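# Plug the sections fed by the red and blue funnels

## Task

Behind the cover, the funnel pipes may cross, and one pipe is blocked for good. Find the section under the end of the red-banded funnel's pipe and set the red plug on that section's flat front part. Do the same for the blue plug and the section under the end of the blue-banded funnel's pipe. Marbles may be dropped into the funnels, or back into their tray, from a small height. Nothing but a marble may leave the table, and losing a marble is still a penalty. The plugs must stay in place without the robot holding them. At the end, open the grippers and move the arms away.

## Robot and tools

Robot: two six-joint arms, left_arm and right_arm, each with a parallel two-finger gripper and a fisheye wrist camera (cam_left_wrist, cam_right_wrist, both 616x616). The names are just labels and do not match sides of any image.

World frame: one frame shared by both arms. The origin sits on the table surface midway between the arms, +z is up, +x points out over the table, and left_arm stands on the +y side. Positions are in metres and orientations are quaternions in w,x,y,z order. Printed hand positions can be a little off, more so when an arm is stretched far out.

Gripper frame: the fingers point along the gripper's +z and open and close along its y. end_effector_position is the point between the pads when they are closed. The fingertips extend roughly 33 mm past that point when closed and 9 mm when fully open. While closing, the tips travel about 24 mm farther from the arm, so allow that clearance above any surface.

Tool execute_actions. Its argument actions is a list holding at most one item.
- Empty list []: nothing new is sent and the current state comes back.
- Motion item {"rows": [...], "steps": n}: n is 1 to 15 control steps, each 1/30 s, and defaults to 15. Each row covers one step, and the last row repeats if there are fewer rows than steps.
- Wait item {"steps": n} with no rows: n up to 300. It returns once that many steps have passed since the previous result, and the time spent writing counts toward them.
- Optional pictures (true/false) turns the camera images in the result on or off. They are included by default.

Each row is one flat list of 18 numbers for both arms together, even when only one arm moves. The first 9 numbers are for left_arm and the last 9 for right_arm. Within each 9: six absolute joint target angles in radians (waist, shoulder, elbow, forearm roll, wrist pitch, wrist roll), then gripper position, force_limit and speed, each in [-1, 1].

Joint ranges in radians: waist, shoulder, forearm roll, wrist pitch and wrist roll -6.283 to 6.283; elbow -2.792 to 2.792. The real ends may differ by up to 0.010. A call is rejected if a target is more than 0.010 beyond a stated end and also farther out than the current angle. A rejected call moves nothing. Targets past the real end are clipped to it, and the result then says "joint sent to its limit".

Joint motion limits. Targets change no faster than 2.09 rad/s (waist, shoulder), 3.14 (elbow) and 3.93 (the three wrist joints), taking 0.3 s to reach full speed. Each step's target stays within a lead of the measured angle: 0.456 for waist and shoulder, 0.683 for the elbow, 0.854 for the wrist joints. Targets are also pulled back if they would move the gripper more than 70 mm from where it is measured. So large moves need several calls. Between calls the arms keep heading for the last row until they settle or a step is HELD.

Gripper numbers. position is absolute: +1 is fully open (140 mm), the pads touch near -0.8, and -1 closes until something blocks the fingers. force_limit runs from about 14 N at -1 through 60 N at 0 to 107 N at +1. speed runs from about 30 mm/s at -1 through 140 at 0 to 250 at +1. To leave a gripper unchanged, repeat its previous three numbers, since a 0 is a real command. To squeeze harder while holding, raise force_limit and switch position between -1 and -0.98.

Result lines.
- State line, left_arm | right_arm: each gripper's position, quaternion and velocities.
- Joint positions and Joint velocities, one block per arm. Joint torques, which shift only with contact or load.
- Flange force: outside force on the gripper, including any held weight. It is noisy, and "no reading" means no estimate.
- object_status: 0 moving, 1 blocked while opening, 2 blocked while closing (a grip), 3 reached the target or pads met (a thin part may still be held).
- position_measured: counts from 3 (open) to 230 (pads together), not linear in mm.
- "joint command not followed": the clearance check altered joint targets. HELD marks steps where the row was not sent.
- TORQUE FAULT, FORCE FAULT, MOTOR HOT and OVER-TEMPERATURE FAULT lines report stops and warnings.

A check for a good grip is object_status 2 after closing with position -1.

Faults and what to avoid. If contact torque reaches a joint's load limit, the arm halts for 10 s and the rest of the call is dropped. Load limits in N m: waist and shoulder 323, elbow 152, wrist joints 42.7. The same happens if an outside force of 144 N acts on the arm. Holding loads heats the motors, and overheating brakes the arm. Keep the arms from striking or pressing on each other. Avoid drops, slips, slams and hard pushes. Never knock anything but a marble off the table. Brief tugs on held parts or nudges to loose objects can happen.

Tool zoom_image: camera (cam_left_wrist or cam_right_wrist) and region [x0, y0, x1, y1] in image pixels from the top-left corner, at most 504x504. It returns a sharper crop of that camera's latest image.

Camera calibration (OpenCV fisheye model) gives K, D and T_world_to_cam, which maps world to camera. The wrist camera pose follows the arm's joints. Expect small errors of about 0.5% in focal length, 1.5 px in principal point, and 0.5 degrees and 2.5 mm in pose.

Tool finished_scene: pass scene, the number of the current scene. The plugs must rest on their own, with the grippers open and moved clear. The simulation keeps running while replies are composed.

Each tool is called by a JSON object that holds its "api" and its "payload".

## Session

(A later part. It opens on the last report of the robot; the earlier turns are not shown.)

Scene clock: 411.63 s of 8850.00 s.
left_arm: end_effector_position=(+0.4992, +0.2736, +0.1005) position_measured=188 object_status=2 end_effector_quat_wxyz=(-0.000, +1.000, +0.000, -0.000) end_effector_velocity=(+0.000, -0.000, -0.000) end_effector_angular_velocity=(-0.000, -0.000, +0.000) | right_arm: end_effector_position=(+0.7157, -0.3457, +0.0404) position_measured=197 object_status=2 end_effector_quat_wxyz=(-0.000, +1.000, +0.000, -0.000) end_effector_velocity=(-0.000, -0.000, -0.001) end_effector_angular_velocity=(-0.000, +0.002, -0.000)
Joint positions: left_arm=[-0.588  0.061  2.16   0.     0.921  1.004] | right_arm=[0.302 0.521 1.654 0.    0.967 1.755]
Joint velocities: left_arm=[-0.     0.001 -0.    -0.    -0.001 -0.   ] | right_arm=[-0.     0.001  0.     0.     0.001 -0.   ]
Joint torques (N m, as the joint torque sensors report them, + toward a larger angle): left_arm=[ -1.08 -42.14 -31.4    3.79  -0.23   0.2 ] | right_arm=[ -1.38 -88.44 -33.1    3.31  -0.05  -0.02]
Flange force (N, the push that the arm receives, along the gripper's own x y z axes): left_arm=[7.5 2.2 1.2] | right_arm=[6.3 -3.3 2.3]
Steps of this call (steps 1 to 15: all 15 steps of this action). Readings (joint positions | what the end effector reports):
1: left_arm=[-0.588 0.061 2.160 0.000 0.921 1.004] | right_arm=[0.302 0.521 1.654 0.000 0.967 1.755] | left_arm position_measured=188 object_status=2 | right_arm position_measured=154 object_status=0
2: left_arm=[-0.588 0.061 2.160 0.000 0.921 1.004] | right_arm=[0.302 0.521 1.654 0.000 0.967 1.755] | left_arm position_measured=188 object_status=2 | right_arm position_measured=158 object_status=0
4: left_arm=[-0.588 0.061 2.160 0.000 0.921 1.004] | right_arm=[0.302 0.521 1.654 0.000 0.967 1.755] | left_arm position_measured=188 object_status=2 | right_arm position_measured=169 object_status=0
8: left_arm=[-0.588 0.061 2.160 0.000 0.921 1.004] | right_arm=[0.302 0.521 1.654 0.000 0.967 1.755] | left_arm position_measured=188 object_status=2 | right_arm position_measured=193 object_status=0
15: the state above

{"api": "execute_actions", "payload": {"actions": [{"rows": [[-0.5876,0.0609,2.16,0,0.9207,1.0042,-1,-0.5,-0.3, 0.3018,0.3456,1.1945,0,1.6015,1.7,-1,-0.5,-0.3]], "steps": 15}], "pictures": false}}

{"api": "execute_actions", "payload": {"actions": [{"rows": [[-0.5876,0.0609,2.16,0,0.9207,1.0042,-1,-0.5,-0.3, 0.3018,0.3456,1.1945,0,1.6015,1.7,-1,-0.5,-0.3]], "steps": 6}], "pictures": false}}

{"api": "execute_actions", "payload": {"actions": [{"rows": [[-0.5876,0.0609,2.16,0,0.9207,1.0042,-1,-0.5,-0.3, 0.7259,0.6689,0.8324,0,1.0903,1.571,-1,-0.5,-0.3]], "steps": 15}], "pictures": false}}

{"api": "execute_actions", "payload": {"actions": [{"steps": 20}]}}

Scene clock: 418.63 s of 8850.00 s.
left_arm: end_effector_position=(+0.4992, +0.2736, +0.1005) position_measured=188 object_status=2 end_effector_quat_wxyz=(-0.000, +1.000, +0.000, -0.000) end_effector_velocity=(-0.000, -0.000, -0.000) end_effector_angular_velocity=(+0.001, +0.000, -0.001) | right_arm: end_effector_position=(+0.7384, -0.3417, +0.3073) position_measured=197 object_status=2 end_effector_quat_wxyz=(+0.000, +1.000, +0.020, +0.000) end_effector_velocity=(-0.070, -0.014, +0.612) end_effector_angular_velocity=(+0.001, -0.005, +0.086)
Joint positions: left_arm=[-0.588  0.061  2.16   0.     0.921  1.004] | right_arm=[ 0.302  0.396  1.327 -0.     1.418  1.716]
Joint velocities: left_arm=[-0.001  0.001 -0.     0.     0.    -0.   ] | right_arm=[-0.001 -0.275 -0.714  0.     0.984 -0.087]
Joint torques (N m, as the joint torque sensors report them, + toward a larger angle): left_arm=[ -1.1  -41.88 -31.51   3.8   -0.27   0.25] | right_arm=[ -0.62 -85.91 -39.39   3.96   0.4    0.16]
Flange force (N, the push that the arm receives, along the gripper's own x y z axes): left_arm=[6.9 2.0 1.1] | right_arm=[6.3 -2.2 -0.6]
Steps of this call (steps 1 to 15: the robot went on to your last target; steps 16 to 90: nothing new was sent; then 3.50 s passed at rest; steps 91 to 105: all 15 steps of this action). Readings (joint positions | what the end effector reports):
91: left_arm=[-0.588 0.061 2.160 0.000 0.921 1.004] | right_arm=[0.302 0.521 1.653 -0.000 0.968 1.755] | left_arm position_measured=188 object_status=2 | right_arm position_measured=197 object_status=2
92: left_arm=[-0.588 0.061 2.160 0.000 0.921 1.004] | right_arm=[0.302 0.518 1.646 -0.000 0.978 1.755] | left_arm position_measured=188 object_status=2 | right_arm position_measured=197 object_status=2
94: left_arm=[-0.588 0.061 2.160 0.000 0.921 1.004] | right_arm=[0.302 0.502 1.602 -0.000 1.040 1.749] | left_arm position_measured=188 object_status=2 | right_arm position_measured=197 object_status=2
98: left_arm=[-0.588 0.061 2.160 0.000 0.921 1.004] | right_arm=[0.302 0.462 1.499 -0.000 1.181 1.737] | left_arm position_measured=188 object_status=2 | right_arm position_measured=197 object_status=2
105: the state above

Scene clock: 418.83 s of 8850.00 s.
left_arm: end_effector_position=(+0.4992, +0.2736, +0.1005) position_measured=188 object_status=2 end_effector_quat_wxyz=(-0.000, +1.000, +0.000, -0.000) end_effector_velocity=(-0.000, -0.001, +0.001) end_effector_angular_velocity=(-0.002, -0.002, -0.001) | right_arm: end_effector_position=(+0.7170, -0.3456, +0.4178) position_measured=197 object_status=2 end_effector_quat_wxyz=(-0.000, +1.000, +0.027, +0.001) end_effector_velocity=(-0.054, -0.009, +0.211) end_effector_angular_velocity=(+0.009, -0.025, +0.027)
Joint positions: left_arm=[-0.588  0.061  2.16   0.     0.921  1.004] | right_arm=[ 0.302  0.346  1.198 -0.     1.595  1.701]
Joint velocities: left_arm=[-0.001 -0.002  0.    -0.    -0.002 -0.   ] | right_arm=[-0.001 -0.101 -0.24   0.005  0.314 -0.028]
Joint torques (N m, as the joint torque sensors report them, + toward a larger angle): left_arm=[ -0.66 -42.53 -30.92   3.77  -0.19   0.28] | right_arm=[ -5.95 -16.11 -10.87   0.96  -0.54   0.04]
Flange force (N, the push that the arm receives, along the gripper's own x y z axes): left_arm=[7.5 3.3 0.4] | right_arm=[3.3 -3.0 -2.8]
Steps of this call (steps 1 to 6: all 6 steps of this action). Readings (joint positions | what the end effector reports):
1: left_arm=[-0.588 0.061 2.160 0.000 0.921 1.004] | right_arm=[0.302 0.387 1.303 -0.000 1.452 1.713] | left_arm position_measured=188 object_status=2 | right_arm position_measured=197 object_status=2
2: left_arm=[-0.588 0.061 2.160 0.000 0.921 1.004] | right_arm=[0.302 0.378 1.279 -0.000 1.485 1.710] | left_arm position_measured=188 object_status=2 | right_arm position_measured=197 object_status=2
4: left_arm=[-0.588 0.061 2.160 0.000 0.921 1.004] | right_arm=[0.302 0.360 1.231 -0.000 1.551 1.704] | left_arm position_measured=188 object_status=2 | right_arm position_measured=197 object_status=2
6: the state above

Scene clock: 419.33 s of 8850.00 s.
left_arm: end_effector_position=(+0.4992, +0.2736, +0.1005) position_measured=188 object_status=2 end_effector_quat_wxyz=(-0.000, +1.000, +0.000, -0.000) end_effector_velocity=(-0.000, +0.000, +0.000) end_effector_angular_velocity=(+0.000, +0.001, +0.000) | right_arm: end_effector_position=(+0.8359, -0.1004, +0.4012) position_measured=197 object_status=2 end_effector_quat_wxyz=(-0.035, +0.973, +0.175, +0.145) end_effector_velocity=(+0.163, +0.603, -0.029) end_effector_angular_velocity=(+0.219, -0.608, +0.649)
Joint positions: left_arm=[-0.588  0.061  2.16   0.     0.921  1.004] | right_arm=[ 0.532  0.521  0.998 -0.     1.323  1.63 ]
Joint velocities: left_arm=[-0.    -0.    -0.    -0.     0.001 -0.   ] | right_arm=[ 0.504  0.383 -0.429 -0.    -0.599 -0.152]
Joint torques (N m, as the joint torque sensors report them, + toward a larger angle): left_arm=[ -0.64 -42.06 -31.25   3.85  -0.22   0.19] | right_arm=[  1.13 -97.73 -41.35   4.18  -0.48   0.14]
Flange force (N, the push that the arm receives, along the gripper's own x y z axes): left_arm=[6.9 2.7 0.3] | right_arm=[7.7 -1.1 0.6]
Steps of this call (steps 1 to 15: all 15 steps of this action). Readings (joint positions | what the end effector reports):
1: left_arm=[-0.588 0.061 2.160 0.000 0.921 1.004] | right_arm=[0.302 0.345 1.194 -0.000 1.599 1.700] | left_arm position_measured=188 object_status=2 | right_arm position_measured=197 object_status=2
2: left_arm=[-0.588 0.061 2.160 0.000 0.921 1.004] | right_arm=[0.307 0.349 1.190 -0.000 1.594 1.698] | left_arm position_measured=188 object_status=2 | right_arm position_measured=197 object_status=2
4: left_arm=[-0.588 0.061 2.160 0.000 0.921 1.004] | right_arm=[0.339 0.374 1.163 -0.000 1.553 1.688] | left_arm position_measured=188 object_status=2 | right_arm position_measured=197 object_status=2
8: left_arm=[-0.588 0.061 2.160 0.000 0.921 1.004] | right_arm=[0.411 0.429 1.101 -0.000 1.468 1.667] | left_arm position_measured=188 object_status=2 | right_arm position_measured=197 object_status=2
15: the state above

Scene clock: 420.00 s of 8850.00 s.
left_arm: end_effector_position=(+0.4992, +0.2736, +0.1005) position_measured=188 object_status=2 end_effector_quat_wxyz=(-0.000, +1.000, +0.000, -0.000) end_effector_velocity=(+0.001, +0.000, +0.001) end_effector_angular_velocity=(-0.000, -0.001, +0.000) | right_arm: end_effector_position=(+0.8623, +0.1457, +0.3941) position_measured=197 object_status=2 end_effector_quat_wxyz=(-0.081, +0.918, +0.288, +0.259) end_effector_velocity=(+0.001, -0.002, +0.001) end_effector_angular_velocity=(+0.000, -0.001, -0.001)
Joint positions: left_arm=[-0.588  0.061  2.16   0.     0.921  1.004] | right_arm=[ 0.726  0.669  0.832 -0.     1.09   1.571]
Joint velocities: left_arm=[ 0.001 -0.001 -0.001  0.     0.001  0.   ] | right_arm=[-0.002 -0.001  0.    -0.     0.    -0.   ]
Joint torques (N m, as the joint torque sensors report them, + toward a larger angle): left_arm=[ -1.05 -42.2  -31.65   3.91  -0.2    0.28] | right_arm=[  -1.41 -107.21  -40.92    4.15   -1.35    0.28]
Flange force (N, the push that the arm receives, along the gripper's own x y z axes): left_arm=[6.7 1.4 0.9] | right_arm=[9.0 -1.0 2.0]
Steps of this call (steps 1 to 20: the robot went on to your last target). Readings (joint positions | what the end effector reports):
1: left_arm=[-0.588 0.061 2.160 0.000 0.921 1.004] | right_arm=[0.549 0.534 0.984 -0.000 1.302 1.625] | left_arm position_measured=188 object_status=2 | right_arm position_measured=197 object_status=2
2: left_arm=[-0.588 0.061 2.160 0.000 0.921 1.004] | right_arm=[0.566 0.547 0.969 -0.000 1.282 1.620] | left_arm position_measured=188 object_status=2 | right_arm position_measured=197 object_status=2
4: left_arm=[-0.588 0.061 2.160 -0.000 0.921 1.004] | right_arm=[0.599 0.573 0.940 -0.000 1.242 1.609] | left_arm position_measured=188 object_status=2 | right_arm position_measured=197 object_status=2
8: left_arm=[-0.588 0.061 2.160 0.000 0.921 1.004] | right_arm=[0.666 0.623 0.884 -0.000 1.162 1.589] | left_arm position_measured=188 object_status=2 | right_arm position_measured=197 object_status=2
20: the state above
camera_calibration (this result's frames):
cam_left_wrist: T_world_to_cam=[[0.15111, -0.988366, 0.0172914, 0.185544], [-0.869321, -0.124542, 0.4783, 0.413557], [-0.470582, -0.0873078, -0.878026, 0.546223], [0, 0, 0, 1]] pos_world=[0.588519, 0.28258, 0.278585]
cam_right_wrist: T_world_to_cam=[[0.480026, -0.876466, -0.037187, -0.282367], [-0.862616, -0.463881, -0.201763, 0.896372], [0.159588, 0.12893, -0.978728, 0.399944], [0, 0, 0, 1]] pos_world=[0.844942, 0.11676, 0.56179]

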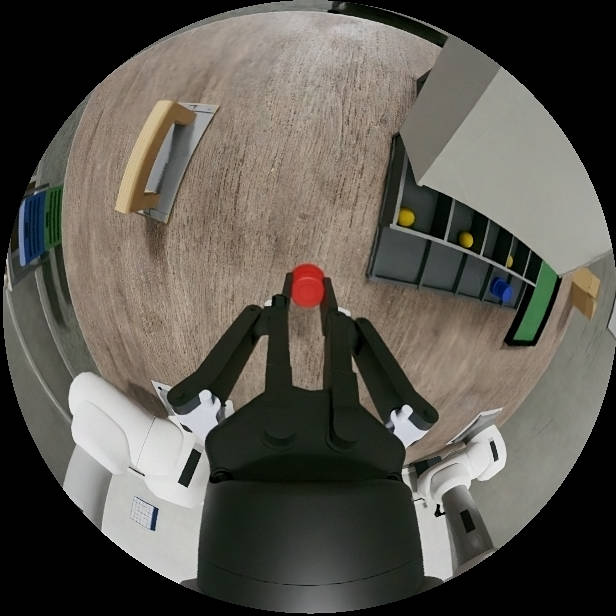

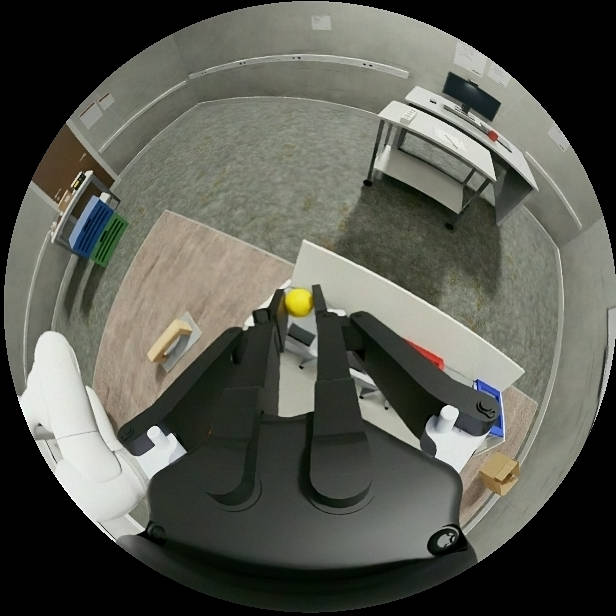

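{"api": "execute_actions", "payload": {"actions": [{"rows": [[-0.5876,0.0609,2.16,0,0.9207,1.0042,-1,-0.5,-0.3, 0.7259,0.6689,0.8324,0,1.0903,1.571,-0.2,-0.5,0]], "steps": 12}]}}

Scene clock: 424.83 s of 8850.00 s.
left_arm: end_effector_position=(+0.4992, +0.2736, +0.1005) position_measured=188 object_status=2 end_effector_quat_wxyz=(-0.000, +1.000, +0.000, -0.000) end_effector_velocity=(+0.000, +0.000, -0.000) end_effector_angular_velocity=(+0.000, +0.000, +0.001) | right_arm: end_effector_position=(+0.8623, +0.1456, +0.3942) position_measured=154 object_status=0 end_effector_quat_wxyz=(-0.081, +0.918, +0.288, +0.259) end_effector_velocity=(-0.001, +0.001, +0.001) end_effector_angular_velocity=(+0.001, -0.001, +0.001)
Joint positions: left_arm=[-0.588  0.061  2.16   0.     0.921  1.004] | right_arm=[0.726 0.669 0.832 0.    1.09  1.571]
Joint velocities: left_arm=[ 0.001  0.001 -0.    -0.    -0.    -0.   ] | right_arm=[ 0.001 -0.001  0.    -0.    -0.001 -0.   ]
Joint torques (N m, as the joint torque sensors report them, + toward a larger angle): left_arm=[ -0.99 -43.16 -31.29   3.77  -0.26   0.22] | right_arm=[  -1.02 -111.63  -41.28    4.07   -1.29    0.15]
Flange force (N, the push that the arm receives, along the gripper's own x y z axes): left_arm=[9.0 3.1 2.5] | right_arm=[15.0 -1.7 4.2]
Steps of this call (steps 1 to 15: the robot went on to your last target; steps 16 to 90: nothing new was sent; then 1.43 s passed at rest; steps 91 to 102: all 12 steps of this action). Readings (joint positions | what the end effector reports):
91: left_arm=[-0.588 0.061 2.160 0.000 0.921 1.004] | right_arm=[0.726 0.669 0.832 0.000 1.090 1.571] | left_arm position_measured=188 object_status=2 | right_arm position_measured=197 object_status=0
92: left_arm=[-0.588 0.061 2.160 0.000 0.921 1.004] | right_arm=[0.726 0.669 0.832 0.000 1.090 1.571] | left_arm position_measured=188 object_status=2 | right_arm position_measured=197 object_status=0
94: left_arm=[-0.588 0.061 2.160 0.000 0.921 1.004] | right_arm=[0.726 0.669 0.832 0.000 1.090 1.571] | left_arm position_measured=188 object_status=2 | right_arm position_measured=177 object_status=0
98: left_arm=[-0.588 0.061 2.160 0.000 0.921 1.004] | right_arm=[0.726 0.669 0.832 0.000 1.090 1.571] | left_arm position_measured=188 object_status=2 | right_arm position_measured=154 object_status=0
102: the state above
camera_calibration (this result's frames):
cam_left_wrist: T_world_to_cam=[[0.15111, -0.988366, 0.0172913, 0.185544], [-0.869321, -0.124542, 0.4783, 0.413557], [-0.470582, -0.0873077, -0.878026, 0.546223], [0, 0, 0, 1]] pos_world=[0.588519, 0.28258, 0.278585]
cam_right_wrist: T_world_to_cam=[[0.479927, -0.876519, -0.0372192, -0.282393], [-0.862663, -0.463771, -0.201812, 0.896371], [0.159631, 0.128963, -0.978717, 0.400035], [0, 0, 0, 1]] pos_world=[0.844937, 0.116599, 0.561908]

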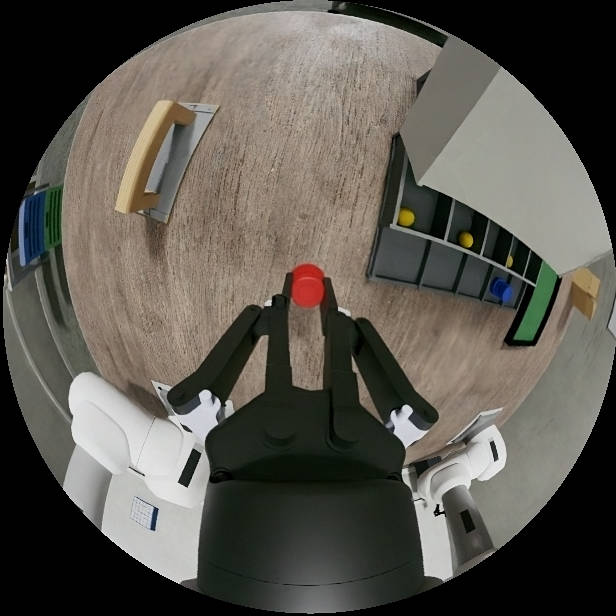

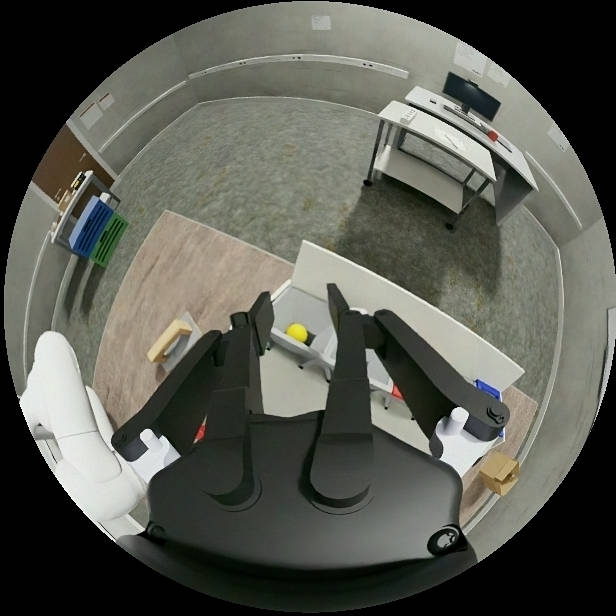

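{"api": "execute_actions", "payload": {"actions": [{"rows": [[-0.5876,0.0609,2.16,0,0.9207,1.0042,-1,-0.5,-0.3, 0.2,0.085,1.5166,0,1.54,1.7,-0.2,-0.5,0],[-0.5876,0.0609,2.16,0,0.9207,1.0042,-1,-0.5,-0.3, 0.2,0.085,1.5166,0,1.54,1.7,-0.2,-0.5,0],[-0.5876,0.0609,2.16,0,0.9207,1.0042,-1,-0.5,-0.3, 0.2,0.085,1.5166,0,1.54,1.7,-0.2,-0.5,0],[-0.5876,0.0609,2.16,0,0.9207,1.0042,-1,-0.5,-0.3, 0.2,0.085,1.5166,0,1.54,1.7,-0.2,-0.5,0],[-0.5876,0.0609,2.16,0,0.9207,1.0042,-1,-0.5,-0.3, 0.2,0.085,1.5166,0,1.54,1.7,-0.2,-0.5,0],[-0.5876,0.0609,2.16,0,0.9207,1.0042,-1,-0.5,-0.3, 0.2,0.085,1.5166,0,1.54,1.7,-0.2,-0.5,0],[-0.5876,0.0609,2.16,0,0.9207,1.0042,-1,-0.5,-0.3, 0.2,0.085,1.5166,0,1.54,1.7,-0.2,-0.5,0],[-0.9051,0.3452,1.7983,0,0.9981,0.6867,-1,-0.5,-0.3, 0.2,0.085,1.5166,0,1.54,1.7,-0.2,-0.5,0]], "steps": 15}], "pictures": false}}

{"api": "execute_actions", "payload": {"actions": [{"steps": 30}]}}

Scene clock: 433.83 s of 8850.00 s.
left_arm: end_effector_position=(+0.5292, +0.1670, +0.1062) position_measured=188 object_status=2 end_effector_quat_wxyz=(+0.000, +1.000, +0.000, +0.000) end_effector_velocity=(+0.093, -0.562, +0.007) end_effector_angular_velocity=(-0.000, -0.000, -0.004) | right_arm: end_effector_position=(+0.8071, -0.1304, +0.4011) position_measured=154 object_status=3 end_effector_quat_wxyz=(-0.034, +0.974, +0.169, +0.149) end_effector_velocity=(-0.226, -0.566, +0.065) end_effector_angular_velocity=(-0.143, +0.429, -0.578)
Joint positions: left_arm=[-0.718  0.178  2.011  0.     0.953  0.874] | right_arm=[0.515 0.445 1.114 0.    1.276 1.623]
Joint velocities: left_arm=[-0.656  0.588 -0.745  0.     0.157 -0.652] | right_arm=[-0.469 -0.538  0.597 -0.     0.392  0.114]
Joint torques (N m, as the joint torque sensors report them, + toward a larger angle): left_arm=[ -4.95 -55.53 -30.75   3.66  -0.21   0.01] | right_arm=[ -0.01 -92.26 -39.71   4.03  -0.88   0.17]
Flange force (N, the push that the arm receives, along the gripper's own x y z axes): left_arm=[10.1 2.9 2.7] | right_arm=[12.4 -4.3 -0.7]
Steps of this call (steps 1 to 15: the robot went on to your last target; steps 16 to 170: nothing new was sent; then 2.83 s passed at rest; steps 171 to 185: all 15 steps of this action). Readings (joint positions | what the end effector reports):
171: left_arm=[-0.588 0.061 2.160 0.000 0.921 1.004] | right_arm=[0.725 0.668 0.833 0.000 1.090 1.571] | left_arm position_measured=188 object_status=2 | right_arm position_measured=154 object_status=3
172: left_arm=[-0.588 0.061 2.160 0.000 0.921 1.004] | right_arm=[0.721 0.663 0.841 0.000 1.095 1.572] | left_arm position_measured=188 object_status=2 | right_arm position_measured=154 object_status=3
174: left_arm=[-0.588 0.061 2.160 0.000 0.921 1.004] | right_arm=[0.690 0.633 0.886 0.000 1.126 1.580] | left_arm position_measured=188 object_status=2 | right_arm position_measured=154 object_status=3
178: left_arm=[-0.588 0.061 2.160 0.000 0.921 1.004] | right_arm=[0.626 0.569 0.973 0.000 1.183 1.597] | left_arm position_measured=188 object_status=2 | right_arm position_measured=154 object_status=3
185: the state above

Scene clock: 434.83 s of 8850.00 s.
left_arm: end_effector_position=(+0.5311, -0.0001, +0.1005) position_measured=188 object_status=2 end_effector_quat_wxyz=(-0.000, +1.000, +0.000, -0.000) end_effector_velocity=(-0.001, -0.001, -0.001) end_effector_angular_velocity=(+0.001, +0.001, -0.001) | right_arm: end_effector_position=(+0.5727, -0.4358, +0.4206) position_measured=154 object_status=3 end_effector_quat_wxyz=(-0.000, +1.000, -0.023, +0.000) end_effector_velocity=(-0.001, -0.000, -0.000) end_effector_angular_velocity=(-0.000, +0.002, -0.000)
Joint positions: left_arm=[-0.905  0.345  1.798  0.     0.998  0.687] | right_arm=[0.2   0.085 1.517 0.    1.54  1.7  ]
Joint velocities: left_arm=[-0.002  0.002 -0.    -0.     0.    -0.   ] | right_arm=[-0.    -0.     0.    -0.     0.001  0.   ]
Joint torques (N m, as the joint torque sensors report them, + toward a larger angle): left_arm=[ -1.53 -73.86 -33.05   3.85  -0.3    0.41] | right_arm=[ -0.67 -53.31 -40.23   4.13  -0.07   0.03]
Flange force (N, the push that the arm receives, along the gripper's own x y z axes): left_arm=[7.4 6.2 1.4] | right_arm=[7.3 -2.3 -2.4]
Steps of this call (steps 1 to 30: the robot went on to your last target). Readings (joint positions | what the end effector reports):
1: left_arm=[-0.740 0.198 1.986 0.000 0.958 0.852] | right_arm=[0.499 0.427 1.135 0.000 1.289 1.627] | left_arm position_measured=188 object_status=2 | right_arm position_measured=154 object_status=3
2: left_arm=[-0.762 0.218 1.961 0.000 0.963 0.830] | right_arm=[0.483 0.409 1.155 0.000 1.302 1.631] | left_arm position_measured=188 object_status=2 | right_arm position_measured=154 object_status=3
4: left_arm=[-0.806 0.257 1.911 0.000 0.974 0.786] | right_arm=[0.451 0.372 1.196 0.000 1.329 1.639] | left_arm position_measured=188 object_status=2 | right_arm position_measured=154 object_status=3
8: left_arm=[-0.888 0.330 1.818 0.000 0.994 0.704] | right_arm=[0.386 0.298 1.279 0.000 1.384 1.655] | left_arm position_measured=188 object_status=2 | right_arm position_measured=154 object_status=3
30: the state above
camera_calibration (this result's frames):
cam_left_wrist: T_world_to_cam=[[0.151083, -0.988371, 0.0172456, -0.0897458], [-0.869325, -0.12454, 0.478293, 0.407209], [-0.470583, -0.087254, -0.878031, 0.537332], [0, 0, 0, 1]] pos_world=[0.620415, 0.0088961, 0.278577]
cam_right_wrist: T_world_to_cam=[[-0.156865, -0.987324, 0.024181, -0.361423], [-0.928738, 0.155796, 0.336412, 0.463746], [-0.335915, 0.0303133, -0.941404, 0.772151], [0, 0, 0, 1]] pos_world=[0.633381, -0.452498, 0.579636]

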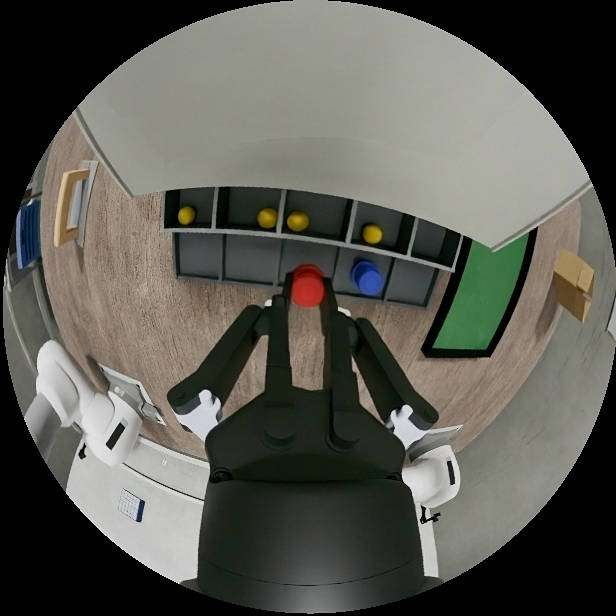

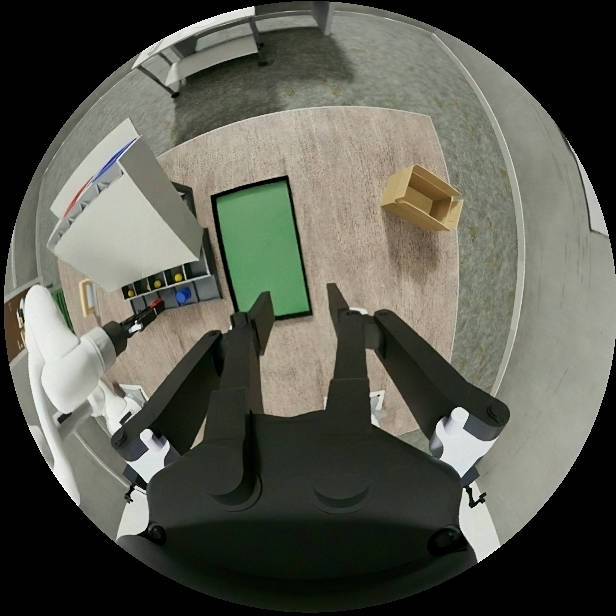

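{"api": "execute_actions", "payload": {"actions": [{"rows": [[-1.0236,0.5066,1.5313,0,1.1037,0.5682,-1,-0.5,-0.3, 0.2,0.085,1.5166,0,1.54,1.7,-0.2,-0.5,0]], "steps": 15}]}}

{"api": "zoom_image", "payload": {"camera": "cam_left_wrist", "region": [220, 180, 420, 330]}}

Scene clock: 440.87 s of 8850.00 s.
left_arm: end_effector_position=(+0.5330, -0.1521, +0.1102) position_measured=188 object_status=2 end_effector_quat_wxyz=(-0.000, +1.000, +0.000, -0.000) end_effector_velocity=(+0.002, -0.003, +0.003) end_effector_angular_velocity=(-0.006, -0.004, +0.000) | right_arm: end_effector_position=(+0.5728, -0.4358, +0.4205) position_measured=154 object_status=3 end_effector_quat_wxyz=(+0.000, +1.000, -0.023, -0.000) end_effector_velocity=(-0.001, +0.001, +0.001) end_effector_angular_velocity=(+0.000, -0.002, +0.002)
Joint positions: left_arm=[-1.024  0.507  1.532 -0.     1.104  0.568] | right_arm=[0.2   0.085 1.517 0.    1.54  1.7  ]
Joint velocities: left_arm=[-0.    -0.001 -0.005  0.    -0.002 -0.001] | right_arm=[ 0.002 -0.002 -0.    -0.     0.     0.   ]
Joint torques (N m, as the joint torque sensors report them, + toward a larger angle): left_arm=[ -1.63 -90.69 -36.32   4.22  -0.26   0.25] | right_arm=[ -0.89 -52.58 -39.52   4.15  -0.05   0.13]
Flange force (N, the push that the arm receives, along the gripper's own x y z axes): left_arm=[5.1 6.0 0.6] | right_arm=[6.1 -2.7 -4.0]
Steps of this call (steps 1 to 15: the robot went on to your last target; steps 16 to 90: nothing new was sent; then 2.53 s passed at rest; steps 91 to 105: all 15 steps of this action). Readings (joint positions | what the end effector reports):
91: left_arm=[-0.905 0.345 1.798 -0.000 0.998 0.686] | right_arm=[0.200 0.085 1.517 -0.000 1.540 1.700] | left_arm position_measured=188 object_status=2 | right_arm position_measured=154 object_status=3
92: left_arm=[-0.908 0.350 1.790 -0.000 1.001 0.683] | right_arm=[0.200 0.085 1.517 -0.000 1.540 1.700] | left_arm position_measured=188 object_status=2 | right_arm position_measured=154 object_status=3
94: left_arm=[-0.930 0.380 1.739 -0.000 1.021 0.660] | right_arm=[0.200 0.085 1.517 -0.000 1.540 1.700] | left_arm position_measured=188 object_status=2 | right_arm position_measured=154 object_status=3
98: left_arm=[-0.992 0.463 1.603 -0.000 1.075 0.600] | right_arm=[0.200 0.085 1.517 -0.000 1.540 1.700] | left_arm position_measured=188 object_status=2 | right_arm position_measured=154 object_status=3
105: the state above
camera_calibration (this result's frames):
cam_left_wrist: T_world_to_cam=[[0.150904, -0.988401, 0.0170855, -0.240314], [-0.869245, -0.124441, 0.478464, 0.385162], [-0.470788, -0.0870535, -0.877941, 0.533651], [0, 0, 0, 1]] pos_world=[0.622301, -0.14314, 0.288334]
cam_right_wrist: T_world_to_cam=[[-0.15687, -0.98732, 0.0243234, -0.361501], [-0.928699, 0.155846, 0.336496, 0.463819], [-0.33602, 0.0301971, -0.941371, 0.772101], [0, 0, 0, 1]] pos_world=[0.633481, -0.452517, 0.579553]

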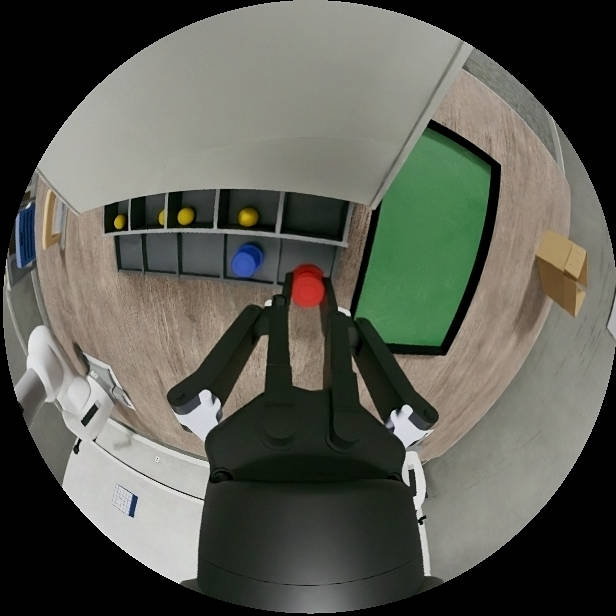

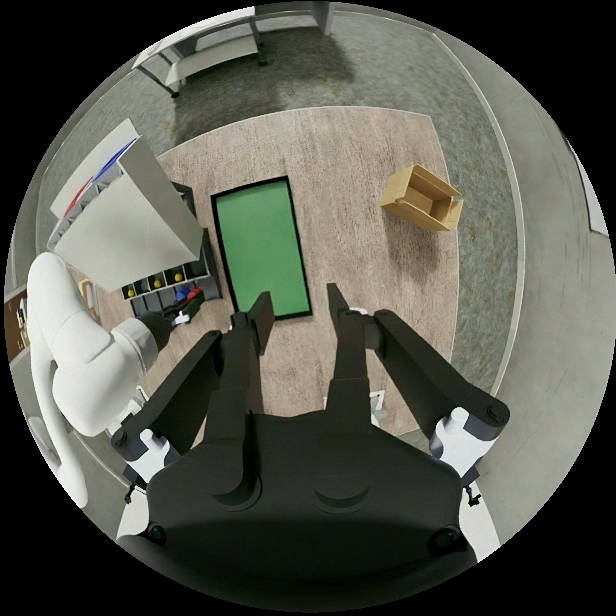

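Region (220, 180, 420, 330) of cam_left_wrist's 616x616 image, scaled by 2.520, with more detail than that image has; it fills the top 378 rows of this view, and the rest is white.

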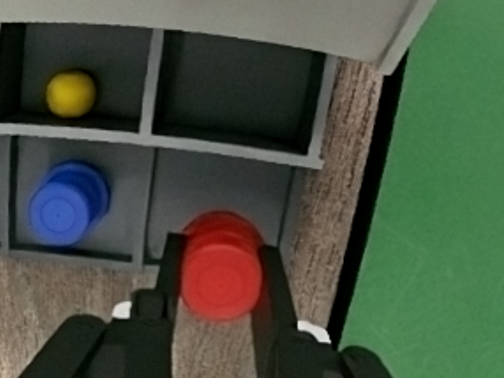

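{"api": "execute_actions", "payload": {"actions": [{"rows": [[-1.0236,0.5489,1.5723,0,1.0204,0.5682,-1,-0.5,-0.3, 0.2,0.085,1.5166,0,1.54,1.7,-0.2,-0.5,0]], "steps": 12}], "pictures": false}}

{"api": "execute_actions", "payload": {"actions": [{"rows": [[-1.0236,0.5508,1.5738,0,1.017,0.5682,-1,-0.5,-0.3, 0.2,0.085,1.5166,0,1.54,1.7,-0.2,-0.5,0]], "steps": 8}], "pictures": false}}

Scene clock: 446.80 s of 8850.00 s.
left_arm: end_effector_position=(+0.5332, -0.1520, +0.0564) position_measured=188 object_status=2 end_effector_quat_wxyz=(-0.000, +1.000, +0.000, -0.000) end_effector_velocity=(+0.000, +0.000, +0.001) end_effector_angular_velocity=(-0.001, -0.000, +0.001) | right_arm: end_effector_position=(+0.5728, -0.4358, +0.4205) position_measured=154 object_status=3 end_effector_quat_wxyz=(+0.000, +1.000, -0.023, -0.000) end_effector_velocity=(+0.000, +0.000, -0.000) end_effector_angular_velocity=(+0.000, -0.000, +0.001)
Joint positions: left_arm=[-1.024  0.549  1.572 -0.     1.02   0.568] | right_arm=[ 0.2    0.085  1.517 -0.     1.54   1.7  ]
Joint velocities: left_arm=[ 0.001 -0.001  0.     0.    -0.    -0.001] | right_arm=[ 0.001  0.    -0.     0.    -0.    -0.   ]
Joint torques (N m, as the joint torque sensors report them, + toward a larger angle): left_arm=[ -0.74 -92.88 -33.58   3.93  -0.15   0.31] | right_arm=[ -1.7  -52.68 -40.01   4.11  -0.1    0.1 ]
Flange force (N, the push that the arm receives, along the gripper's own x y z axes): left_arm=[5.8 6.9 0.7] | right_arm=[6.6 -3.9 -2.6]
Steps of this call (steps 1 to 15: the robot went on to your last target; steps 16 to 90: nothing new was sent; then 2.53 s passed at rest; steps 91 to 102: all 12 steps of this action). Readings (joint positions | what the end effector reports):
91: left_arm=[-1.024 0.507 1.531 0.000 1.103 0.568] | right_arm=[0.200 0.085 1.517 -0.000 1.540 1.700] | left_arm position_measured=188 object_status=2 | right_arm position_measured=154 object_status=3
92: left_arm=[-1.024 0.511 1.535 0.000 1.093 0.568] | right_arm=[0.200 0.085 1.517 -0.000 1.540 1.700] | left_arm position_measured=188 object_status=2 | right_arm position_measured=154 object_status=3
94: left_arm=[-1.024 0.538 1.562 0.000 1.041 0.568] | right_arm=[0.200 0.085 1.517 -0.000 1.540 1.700] | left_arm position_measured=188 object_status=2 | right_arm position_measured=154 object_status=3
98: left_arm=[-1.024 0.549 1.572 -0.000 1.021 0.568] | right_arm=[0.200 0.085 1.517 -0.000 1.540 1.700] | left_arm position_measured=188 object_status=2 | right_arm position_measured=154 object_status=3
102: the state above

Scene clock: 447.07 s of 8850.00 s.
left_arm: end_effector_position=(+0.5333, -0.1521, +0.0544) position_measured=188 object_status=2 end_effector_quat_wxyz=(+0.000, +1.000, +0.000, +0.000) end_effector_velocity=(-0.000, -0.001, +0.000) end_effector_angular_velocity=(-0.002, -0.001, -0.001) | right_arm: end_effector_position=(+0.5728, -0.4358, +0.4205) position_measured=154 object_status=3 end_effector_quat_wxyz=(+0.000, +1.000, -0.023, -0.000) end_effector_velocity=(+0.000, -0.000, +0.000) end_effector_angular_velocity=(+0.000, -0.002, -0.001)
Joint positions: left_arm=[-1.024  0.551  1.574  0.     1.017  0.568] | right_arm=[ 0.2    0.085  1.517 -0.     1.54   1.7  ]
Joint velocities: left_arm=[-0.001  0.    -0.001 -0.    -0.001  0.   ] | right_arm=[-0.001 -0.001 -0.    -0.    -0.001  0.   ]
Joint torques (N m, as the joint torque sensors report them, + toward a larger angle): left_arm=[ -0.49 -94.11 -33.36   3.99  -0.22   0.21] | right_arm=[ -0.14 -52.92 -39.12   4.03   0.06   0.22]
Flange force (N, the push that the arm receives, along the gripper's own x y z axes): left_arm=[6.6 8.8 1.3] | right_arm=[8.4 -1.5 -4.1]
Steps of this call (steps 1 to 8: all 8 steps of this action). Readings (joint positions | what the end effector reports):
1: left_arm=[-1.024 0.549 1.572 -0.000 1.020 0.568] | right_arm=[0.200 0.085 1.517 -0.000 1.540 1.700] | left_arm position_measured=188 object_status=2 | right_arm position_measured=154 object_status=3
2: left_arm=[-1.024 0.550 1.572 0.000 1.018 0.568] | right_arm=[0.200 0.085 1.517 -0.000 1.540 1.700] | left_arm position_measured=188 object_status=2 | right_arm position_measured=154 object_status=3
4: left_arm=[-1.024 0.550 1.573 0.000 1.017 0.568] | right_arm=[0.200 0.085 1.517 -0.000 1.540 1.700] | left_arm position_measured=188 object_status=2 | right_arm position_measured=154 object_status=3
8: the state above

{"api": "execute_actions", "payload": {"actions": [{"rows": [[-1.0236,0.5522,1.5749,0,1.0145,0.5682,-1,-0.5,-0.3, 0.2,0.085,1.5166,0,1.54,1.7,-0.2,-0.5,0]], "steps": 8}], "pictures": false}}

Scene clock: 448.77 s of 8850.00 s.
left_arm: end_effector_position=(+0.5332, -0.1521, +0.0527) position_measured=188 object_status=2 end_effector_quat_wxyz=(+0.000, +1.000, +0.000, +0.000) end_effector_velocity=(+0.001, -0.000, +0.001) end_effector_angular_velocity=(-0.003, -0.002, +0.000) | right_arm: end_effector_position=(+0.5728, -0.4358, +0.4205) position_measured=154 object_status=3 end_effector_quat_wxyz=(+0.000, +1.000, -0.023, -0.000) end_effector_velocity=(+0.000, -0.001, -0.000) end_effector_angular_velocity=(-0.000, +0.000, -0.002)
Joint positions: left_arm=[-1.024  0.552  1.575 -0.     1.015  0.568] | right_arm=[ 0.2    0.085  1.517 -0.     1.54   1.7  ]
Joint velocities: left_arm=[ 0.    -0.002  0.     0.    -0.002  0.   ] | right_arm=[-0.002  0.    -0.     0.     0.    -0.   ]
Joint torques (N m, as the joint torque sensors report them, + toward a larger angle): left_arm=[ -1.82 -80.3  -26.65   3.97  -0.97   0.27] | right_arm=[ -0.15 -52.65 -39.18   4.07   0.04  -0.07]
Flange force (N, the push that the arm receives, along the gripper's own x y z axes): left_arm=[6.3 5.5 -15.5] | right_arm=[7.7 -1.6 -4.2]
Steps of this call (steps 1 to 15: the robot went on to your last target; steps 16 to 43: nothing new was sent; steps 44 to 51: all 8 steps of this action). Readings (joint positions | what the end effector reports):
44: left_arm=[-1.024 0.551 1.574 0.000 1.017 0.568] | right_arm=[0.200 0.085 1.517 -0.000 1.540 1.700] | left_arm position_measured=188 object_status=2 | right_arm position_measured=154 object_status=3
45: left_arm=[-1.024 0.552 1.574 0.000 1.015 0.568] | right_arm=[0.200 0.085 1.517 -0.000 1.540 1.700] | left_arm position_measured=188 object_status=2 | right_arm position_measured=154 object_status=3
47: left_arm=[-1.024 0.552 1.575 -0.000 1.015 0.568] | right_arm=[0.200 0.085 1.517 -0.000 1.540 1.700] | left_arm position_measured=188 object_status=2 | right_arm position_measured=154 object_status=3
51: the state above

Contact made. Release, lift, and retreat.

{"api": "execute_actions", "payload": {"actions": [{"rows": [[-1.0236,0.5522,1.5749,0,1.0145,0.5682,-0.3,-0.5,-0.3, 0.2,0.085,1.5166,0,1.54,1.7,-0.2,-0.5,0]], "steps": 9}], "pictures": false}}

{"api": "execute_actions", "payload": {"actions": [{"rows": [[-1.0236,0.5066,1.5313,0,1.1037,0.5682,-0.3,-0.5,-0.3, 0.2,0.085,1.5166,0,1.54,1.7,-0.2,-0.5,0]], "steps": 8}], "pictures": false}}

{"api": "execute_actions", "payload": {"actions": [{"rows": [[-0.845,-0.123,1.883,0,1.382,0.75,-0.3,-0.5,-0.3, 0.2,0.085,1.5166,0,1.54,1.7,-0.2,-0.5,0]], "steps": 15}], "pictures": false}}

{"api": "execute_actions", "payload": {"actions": [{"steps": 20}]}}

Scene clock: 453.33 s of 8850.00 s.
left_arm: end_effector_position=(+0.5331, -0.1520, +0.0523) position_measured=167 object_status=0 end_effector_quat_wxyz=(-0.000, +1.000, +0.000, -0.000) end_effector_velocity=(-0.000, -0.000, +0.000) end_effector_angular_velocity=(-0.000, -0.000, +0.000) | right_arm: end_effector_position=(+0.5728, -0.4358, +0.4205) position_measured=154 object_status=3 end_effector_quat_wxyz=(+0.000, +1.000, -0.023, -0.000) end_effector_velocity=(+0.000, -0.001, -0.000) end_effector_angular_velocity=(+0.000, +0.001, -0.002)
Joint positions: left_arm=[-1.024  0.552  1.575  0.     1.014  0.568] | right_arm=[ 0.2    0.085  1.517 -0.     1.54   1.7  ]
Joint velocities: left_arm=[-0.    -0.001  0.     0.    -0.    -0.   ] | right_arm=[-0.002  0.    -0.     0.     0.    -0.   ]
Joint torques (N m, as the joint torque sensors report them, + toward a larger angle): left_arm=[ -0.5  -93.5  -33.12   4.03  -0.36   0.23] | right_arm=[ -1.92 -53.   -40.15   3.99  -0.04   0.03]
Flange force (N, the push that the arm receives, along the gripper's own x y z axes): left_arm=[6.4 8.3 0.3] | right_arm=[6.2 -4.2 -2.6]
Steps of this call (steps 1 to 15: the robot went on to your last target; steps 16 to 90: nothing new was sent; then 1.27 s passed at rest; steps 91 to 99: all 9 steps of this action). Readings (joint positions | what the end effector reports):
91: left_arm=[-1.024 0.552 1.575 0.000 1.014 0.568] | right_arm=[0.200 0.085 1.517 -0.000 1.540 1.700] | left_arm position_measured=188 object_status=0 | right_arm position_measured=154 object_status=3
92: left_arm=[-1.024 0.552 1.575 0.000 1.014 0.568] | right_arm=[0.200 0.085 1.517 -0.000 1.540 1.700] | left_arm position_measured=188 object_status=0 | right_arm position_measured=154 object_status=3
94: left_arm=[-1.024 0.552 1.575 0.000 1.014 0.568] | right_arm=[0.200 0.085 1.517 -0.000 1.540 1.700] | left_arm position_measured=173 object_status=0 | right_arm position_measured=154 object_status=3
98: left_arm=[-1.024 0.552 1.575 0.000 1.014 0.568] | right_arm=[0.200 0.085 1.517 0.000 1.540 1.700] | left_arm position_measured=167 object_status=0 | right_arm position_measured=154 object_status=3
99: the state above

Scene clock: 453.60 s of 8850.00 s.
left_arm: end_effector_position=(+0.5333, -0.1522, +0.1107) position_measured=167 object_status=3 end_effector_quat_wxyz=(+0.000, +1.000, +0.000, +0.000) end_effector_velocity=(+0.001, +0.000, +0.001) end_effector_angular_velocity=(+0.001, -0.000, +0.000) | right_arm: end_effector_position=(+0.5728, -0.4358, +0.4205) position_measured=154 object_status=3 end_effector_quat_wxyz=(+0.000, +1.000, -0.023, -0.000) end_effector_velocity=(+0.000, -0.000, +0.000) end_effector_angular_velocity=(-0.000, -0.001, -0.000)
Joint positions: left_arm=[-1.024  0.506  1.531  0.     1.104  0.568] | right_arm=[ 0.2    0.085  1.517 -0.     1.54   1.7  ]
Joint velocities: left_arm=[ 0.001  0.    -0.002  0.001  0.002  0.   ] | right_arm=[-0.    -0.    -0.    -0.    -0.001 -0.   ]
Joint torques (N m, as the joint torque sensors report them, + toward a larger angle): left_arm=[ -0.54 -86.27 -33.78   4.19  -0.15   0.29] | right_arm=[  0.08 -50.95 -39.7    4.     0.02   0.09]
Flange force (N, the push that the arm receives, along the gripper's own x y z axes): left_arm=[4.1 4.7 -2.6] | right_arm=[3.9 -0.6 -3.5]
Steps of this call (steps 1 to 8: all 8 steps of this action). Readings (joint positions | what the end effector reports):
1: left_arm=[-1.024 0.552 1.575 0.000 1.015 0.568] | right_arm=[0.200 0.085 1.517 -0.000 1.540 1.700] | left_arm position_measured=167 object_status=0 | right_arm position_measured=154 object_status=3
2: left_arm=[-1.024 0.548 1.571 0.000 1.026 0.568] | right_arm=[0.200 0.085 1.517 -0.000 1.540 1.700] | left_arm position_measured=167 object_status=0 | right_arm position_measured=154 object_status=3
4: left_arm=[-1.024 0.520 1.543 0.000 1.079 0.568] | right_arm=[0.200 0.085 1.517 -0.000 1.540 1.700] | left_arm position_measured=167 object_status=0 | right_arm position_measured=154 object_status=3
8: the state above

Scene clock: 454.10 s of 8850.00 s.
left_arm: end_effector_position=(+0.4904, +0.0312, +0.2442) position_measured=167 object_status=3 end_effector_quat_wxyz=(-0.011, +1.000, -0.001, -0.009) end_effector_velocity=(-0.145, +0.398, +0.303) end_effector_angular_velocity=(-0.066, -0.045, -0.002) | right_arm: end_effector_position=(+0.5728, -0.4358, +0.4205) position_measured=154 object_status=3 end_effector_quat_wxyz=(+0.000, +1.000, -0.023, -0.000) end_effector_velocity=(-0.000, +0.000, +0.000) end_effector_angular_velocity=(+0.000, +0.001, +0.000)
Joint positions: left_arm=[-0.923  0.18   1.729 -0.     1.26   0.67 ] | right_arm=[ 0.2    0.085  1.517 -0.     1.54   1.7  ]
Joint velocities: left_arm=[ 0.212 -0.814  0.409  0.     0.325  0.213] | right_arm=[ 0.    -0.    -0.     0.     0.001  0.   ]
Joint torques (N m, as the joint torque sensors report them, + toward a larger angle): left_arm=[ -0.62 -67.47 -37.19   4.18   0.04   0.32] | right_arm=[ -1.41 -52.16 -39.39   3.9    0.     0.17]
Flange force (N, the push that the arm receives, along the gripper's own x y z axes): left_arm=[9.4 11.3 4.0] | right_arm=[6.5 -3.3 -3.7]
Steps of this call (steps 1 to 15: all 15 steps of this action). Readings (joint positions | what the end effector reports):
1: left_arm=[-1.024 0.506 1.532 0.000 1.104 0.568] | right_arm=[0.200 0.085 1.517 -0.000 1.540 1.700] | left_arm position_measured=167 object_status=3 | right_arm position_measured=154 object_status=3
2: left_arm=[-1.022 0.501 1.537 -0.000 1.107 0.569] | right_arm=[0.200 0.085 1.517 -0.000 1.540 1.700] | left_arm position_measured=167 object_status=3 | right_arm position_measured=154 object_status=3
4: left_arm=[-1.009 0.468 1.563 -0.000 1.128 0.584] | right_arm=[0.200 0.085 1.517 -0.000 1.540 1.700] | left_arm position_measured=167 object_status=3 | right_arm position_measured=154 object_status=3
8: left_arm=[-0.974 0.368 1.631 -0.000 1.182 0.619] | right_arm=[0.200 0.085 1.517 -0.000 1.540 1.700] | left_arm position_measured=167 object_status=3 | right_arm position_measured=154 object_status=3
15: the state above

Scene clock: 454.77 s of 8850.00 s.
left_arm: end_effector_position=(+0.4200, +0.1800, +0.3301) position_measured=167 object_status=3 end_effector_quat_wxyz=(-0.000, +1.000, -0.001, -0.000) end_effector_velocity=(+0.001, +0.000, -0.000) end_effector_angular_velocity=(-0.000, -0.001, +0.000) | right_arm: end_effector_position=(+0.5728, -0.4358, +0.4205) position_measured=154 object_status=3 end_effector_quat_wxyz=(+0.000, +1.000, -0.023, -0.000) end_effector_velocity=(-0.000, +0.000, +0.001) end_effector_angular_velocity=(+0.000, -0.002, -0.000)
Joint positions: left_arm=[-0.845 -0.123  1.883 -0.     1.382  0.75 ] | right_arm=[ 0.2    0.085  1.517 -0.     1.54   1.7  ]
Joint velocities: left_arm=[ 0.001 -0.     0.001  0.001 -0.002  0.   ] | right_arm=[-0.    -0.002  0.     0.    -0.001 -0.   ]
Joint torques (N m, as the joint torque sensors report them, + toward a larger angle): left_arm=[ -1.27 -29.8  -38.58   4.55  -0.33   0.17] | right_arm=[ -1.48 -53.02 -39.88   4.13  -0.01   0.2 ]
Flange force (N, the push that the arm receives, along the gripper's own x y z axes): left_arm=[6.0 1.9 -3.6] | right_arm=[6.4 -3.4 -3.2]
Steps of this call (steps 1 to 20: the robot went on to your last target). Readings (joint positions | what the end effector reports):
1: left_arm=[-0.916 0.153 1.743 -0.000 1.271 0.677] | right_arm=[0.200 0.085 1.517 -0.000 1.540 1.700] | left_arm position_measured=167 object_status=3 | right_arm position_measured=154 object_status=3
2: left_arm=[-0.909 0.125 1.757 -0.000 1.282 0.685] | right_arm=[0.200 0.085 1.517 -0.000 1.540 1.700] | left_arm position_measured=167 object_status=3 | right_arm position_measured=154 object_status=3
4: left_arm=[-0.895 0.069 1.786 -0.000 1.305 0.699] | right_arm=[0.200 0.085 1.517 -0.000 1.540 1.700] | left_arm position_measured=167 object_status=3 | right_arm position_measured=154 object_status=3
8: left_arm=[-0.865 -0.045 1.843 -0.000 1.350 0.729] | right_arm=[0.200 0.085 1.517 -0.000 1.540 1.700] | left_arm position_measured=167 object_status=3 | right_arm position_measured=154 object_status=3
20: the state above
camera_calibration (this result's frames):
cam_left_wrist: T_world_to_cam=[[0.148006, -0.988842, 0.0169147, 0.102539], [-0.86955, -0.121965, 0.478547, 0.222752], [-0.471144, -0.085536, -0.877899, 0.702277], [0, 0, 0, 1]] pos_world=[0.509391, 0.188633, 0.508197]
cam_right_wrist: T_world_to_cam=[[-0.156871, -0.98732, 0.0243235, -0.361501], [-0.928699, 0.155847, 0.336496, 0.463819], [-0.33602, 0.0301972, -0.941371, 0.772101], [0, 0, 0, 1]] pos_world=[0.633481, -0.452517, 0.579554]

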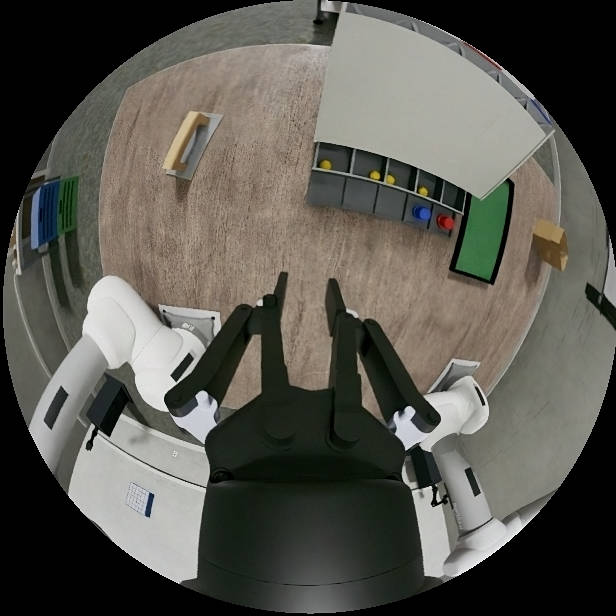

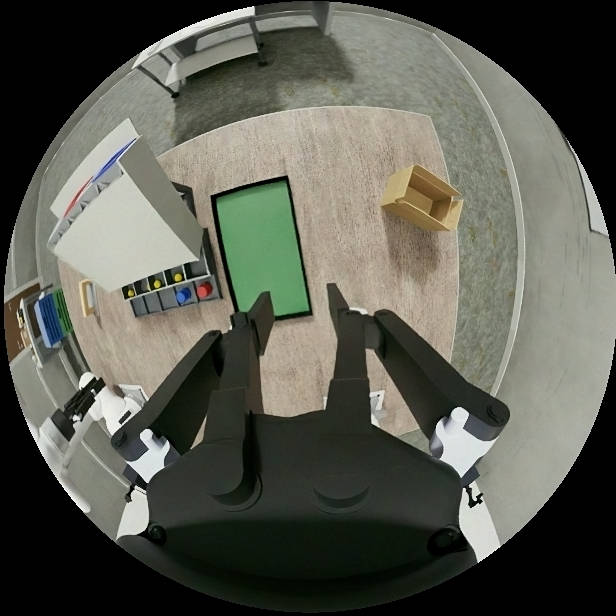

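Both plugs are standing on their sections and the arms are clear.

{"api": "finished_scene", "payload": {"scene": 1}}

The scene is finished: the task was done.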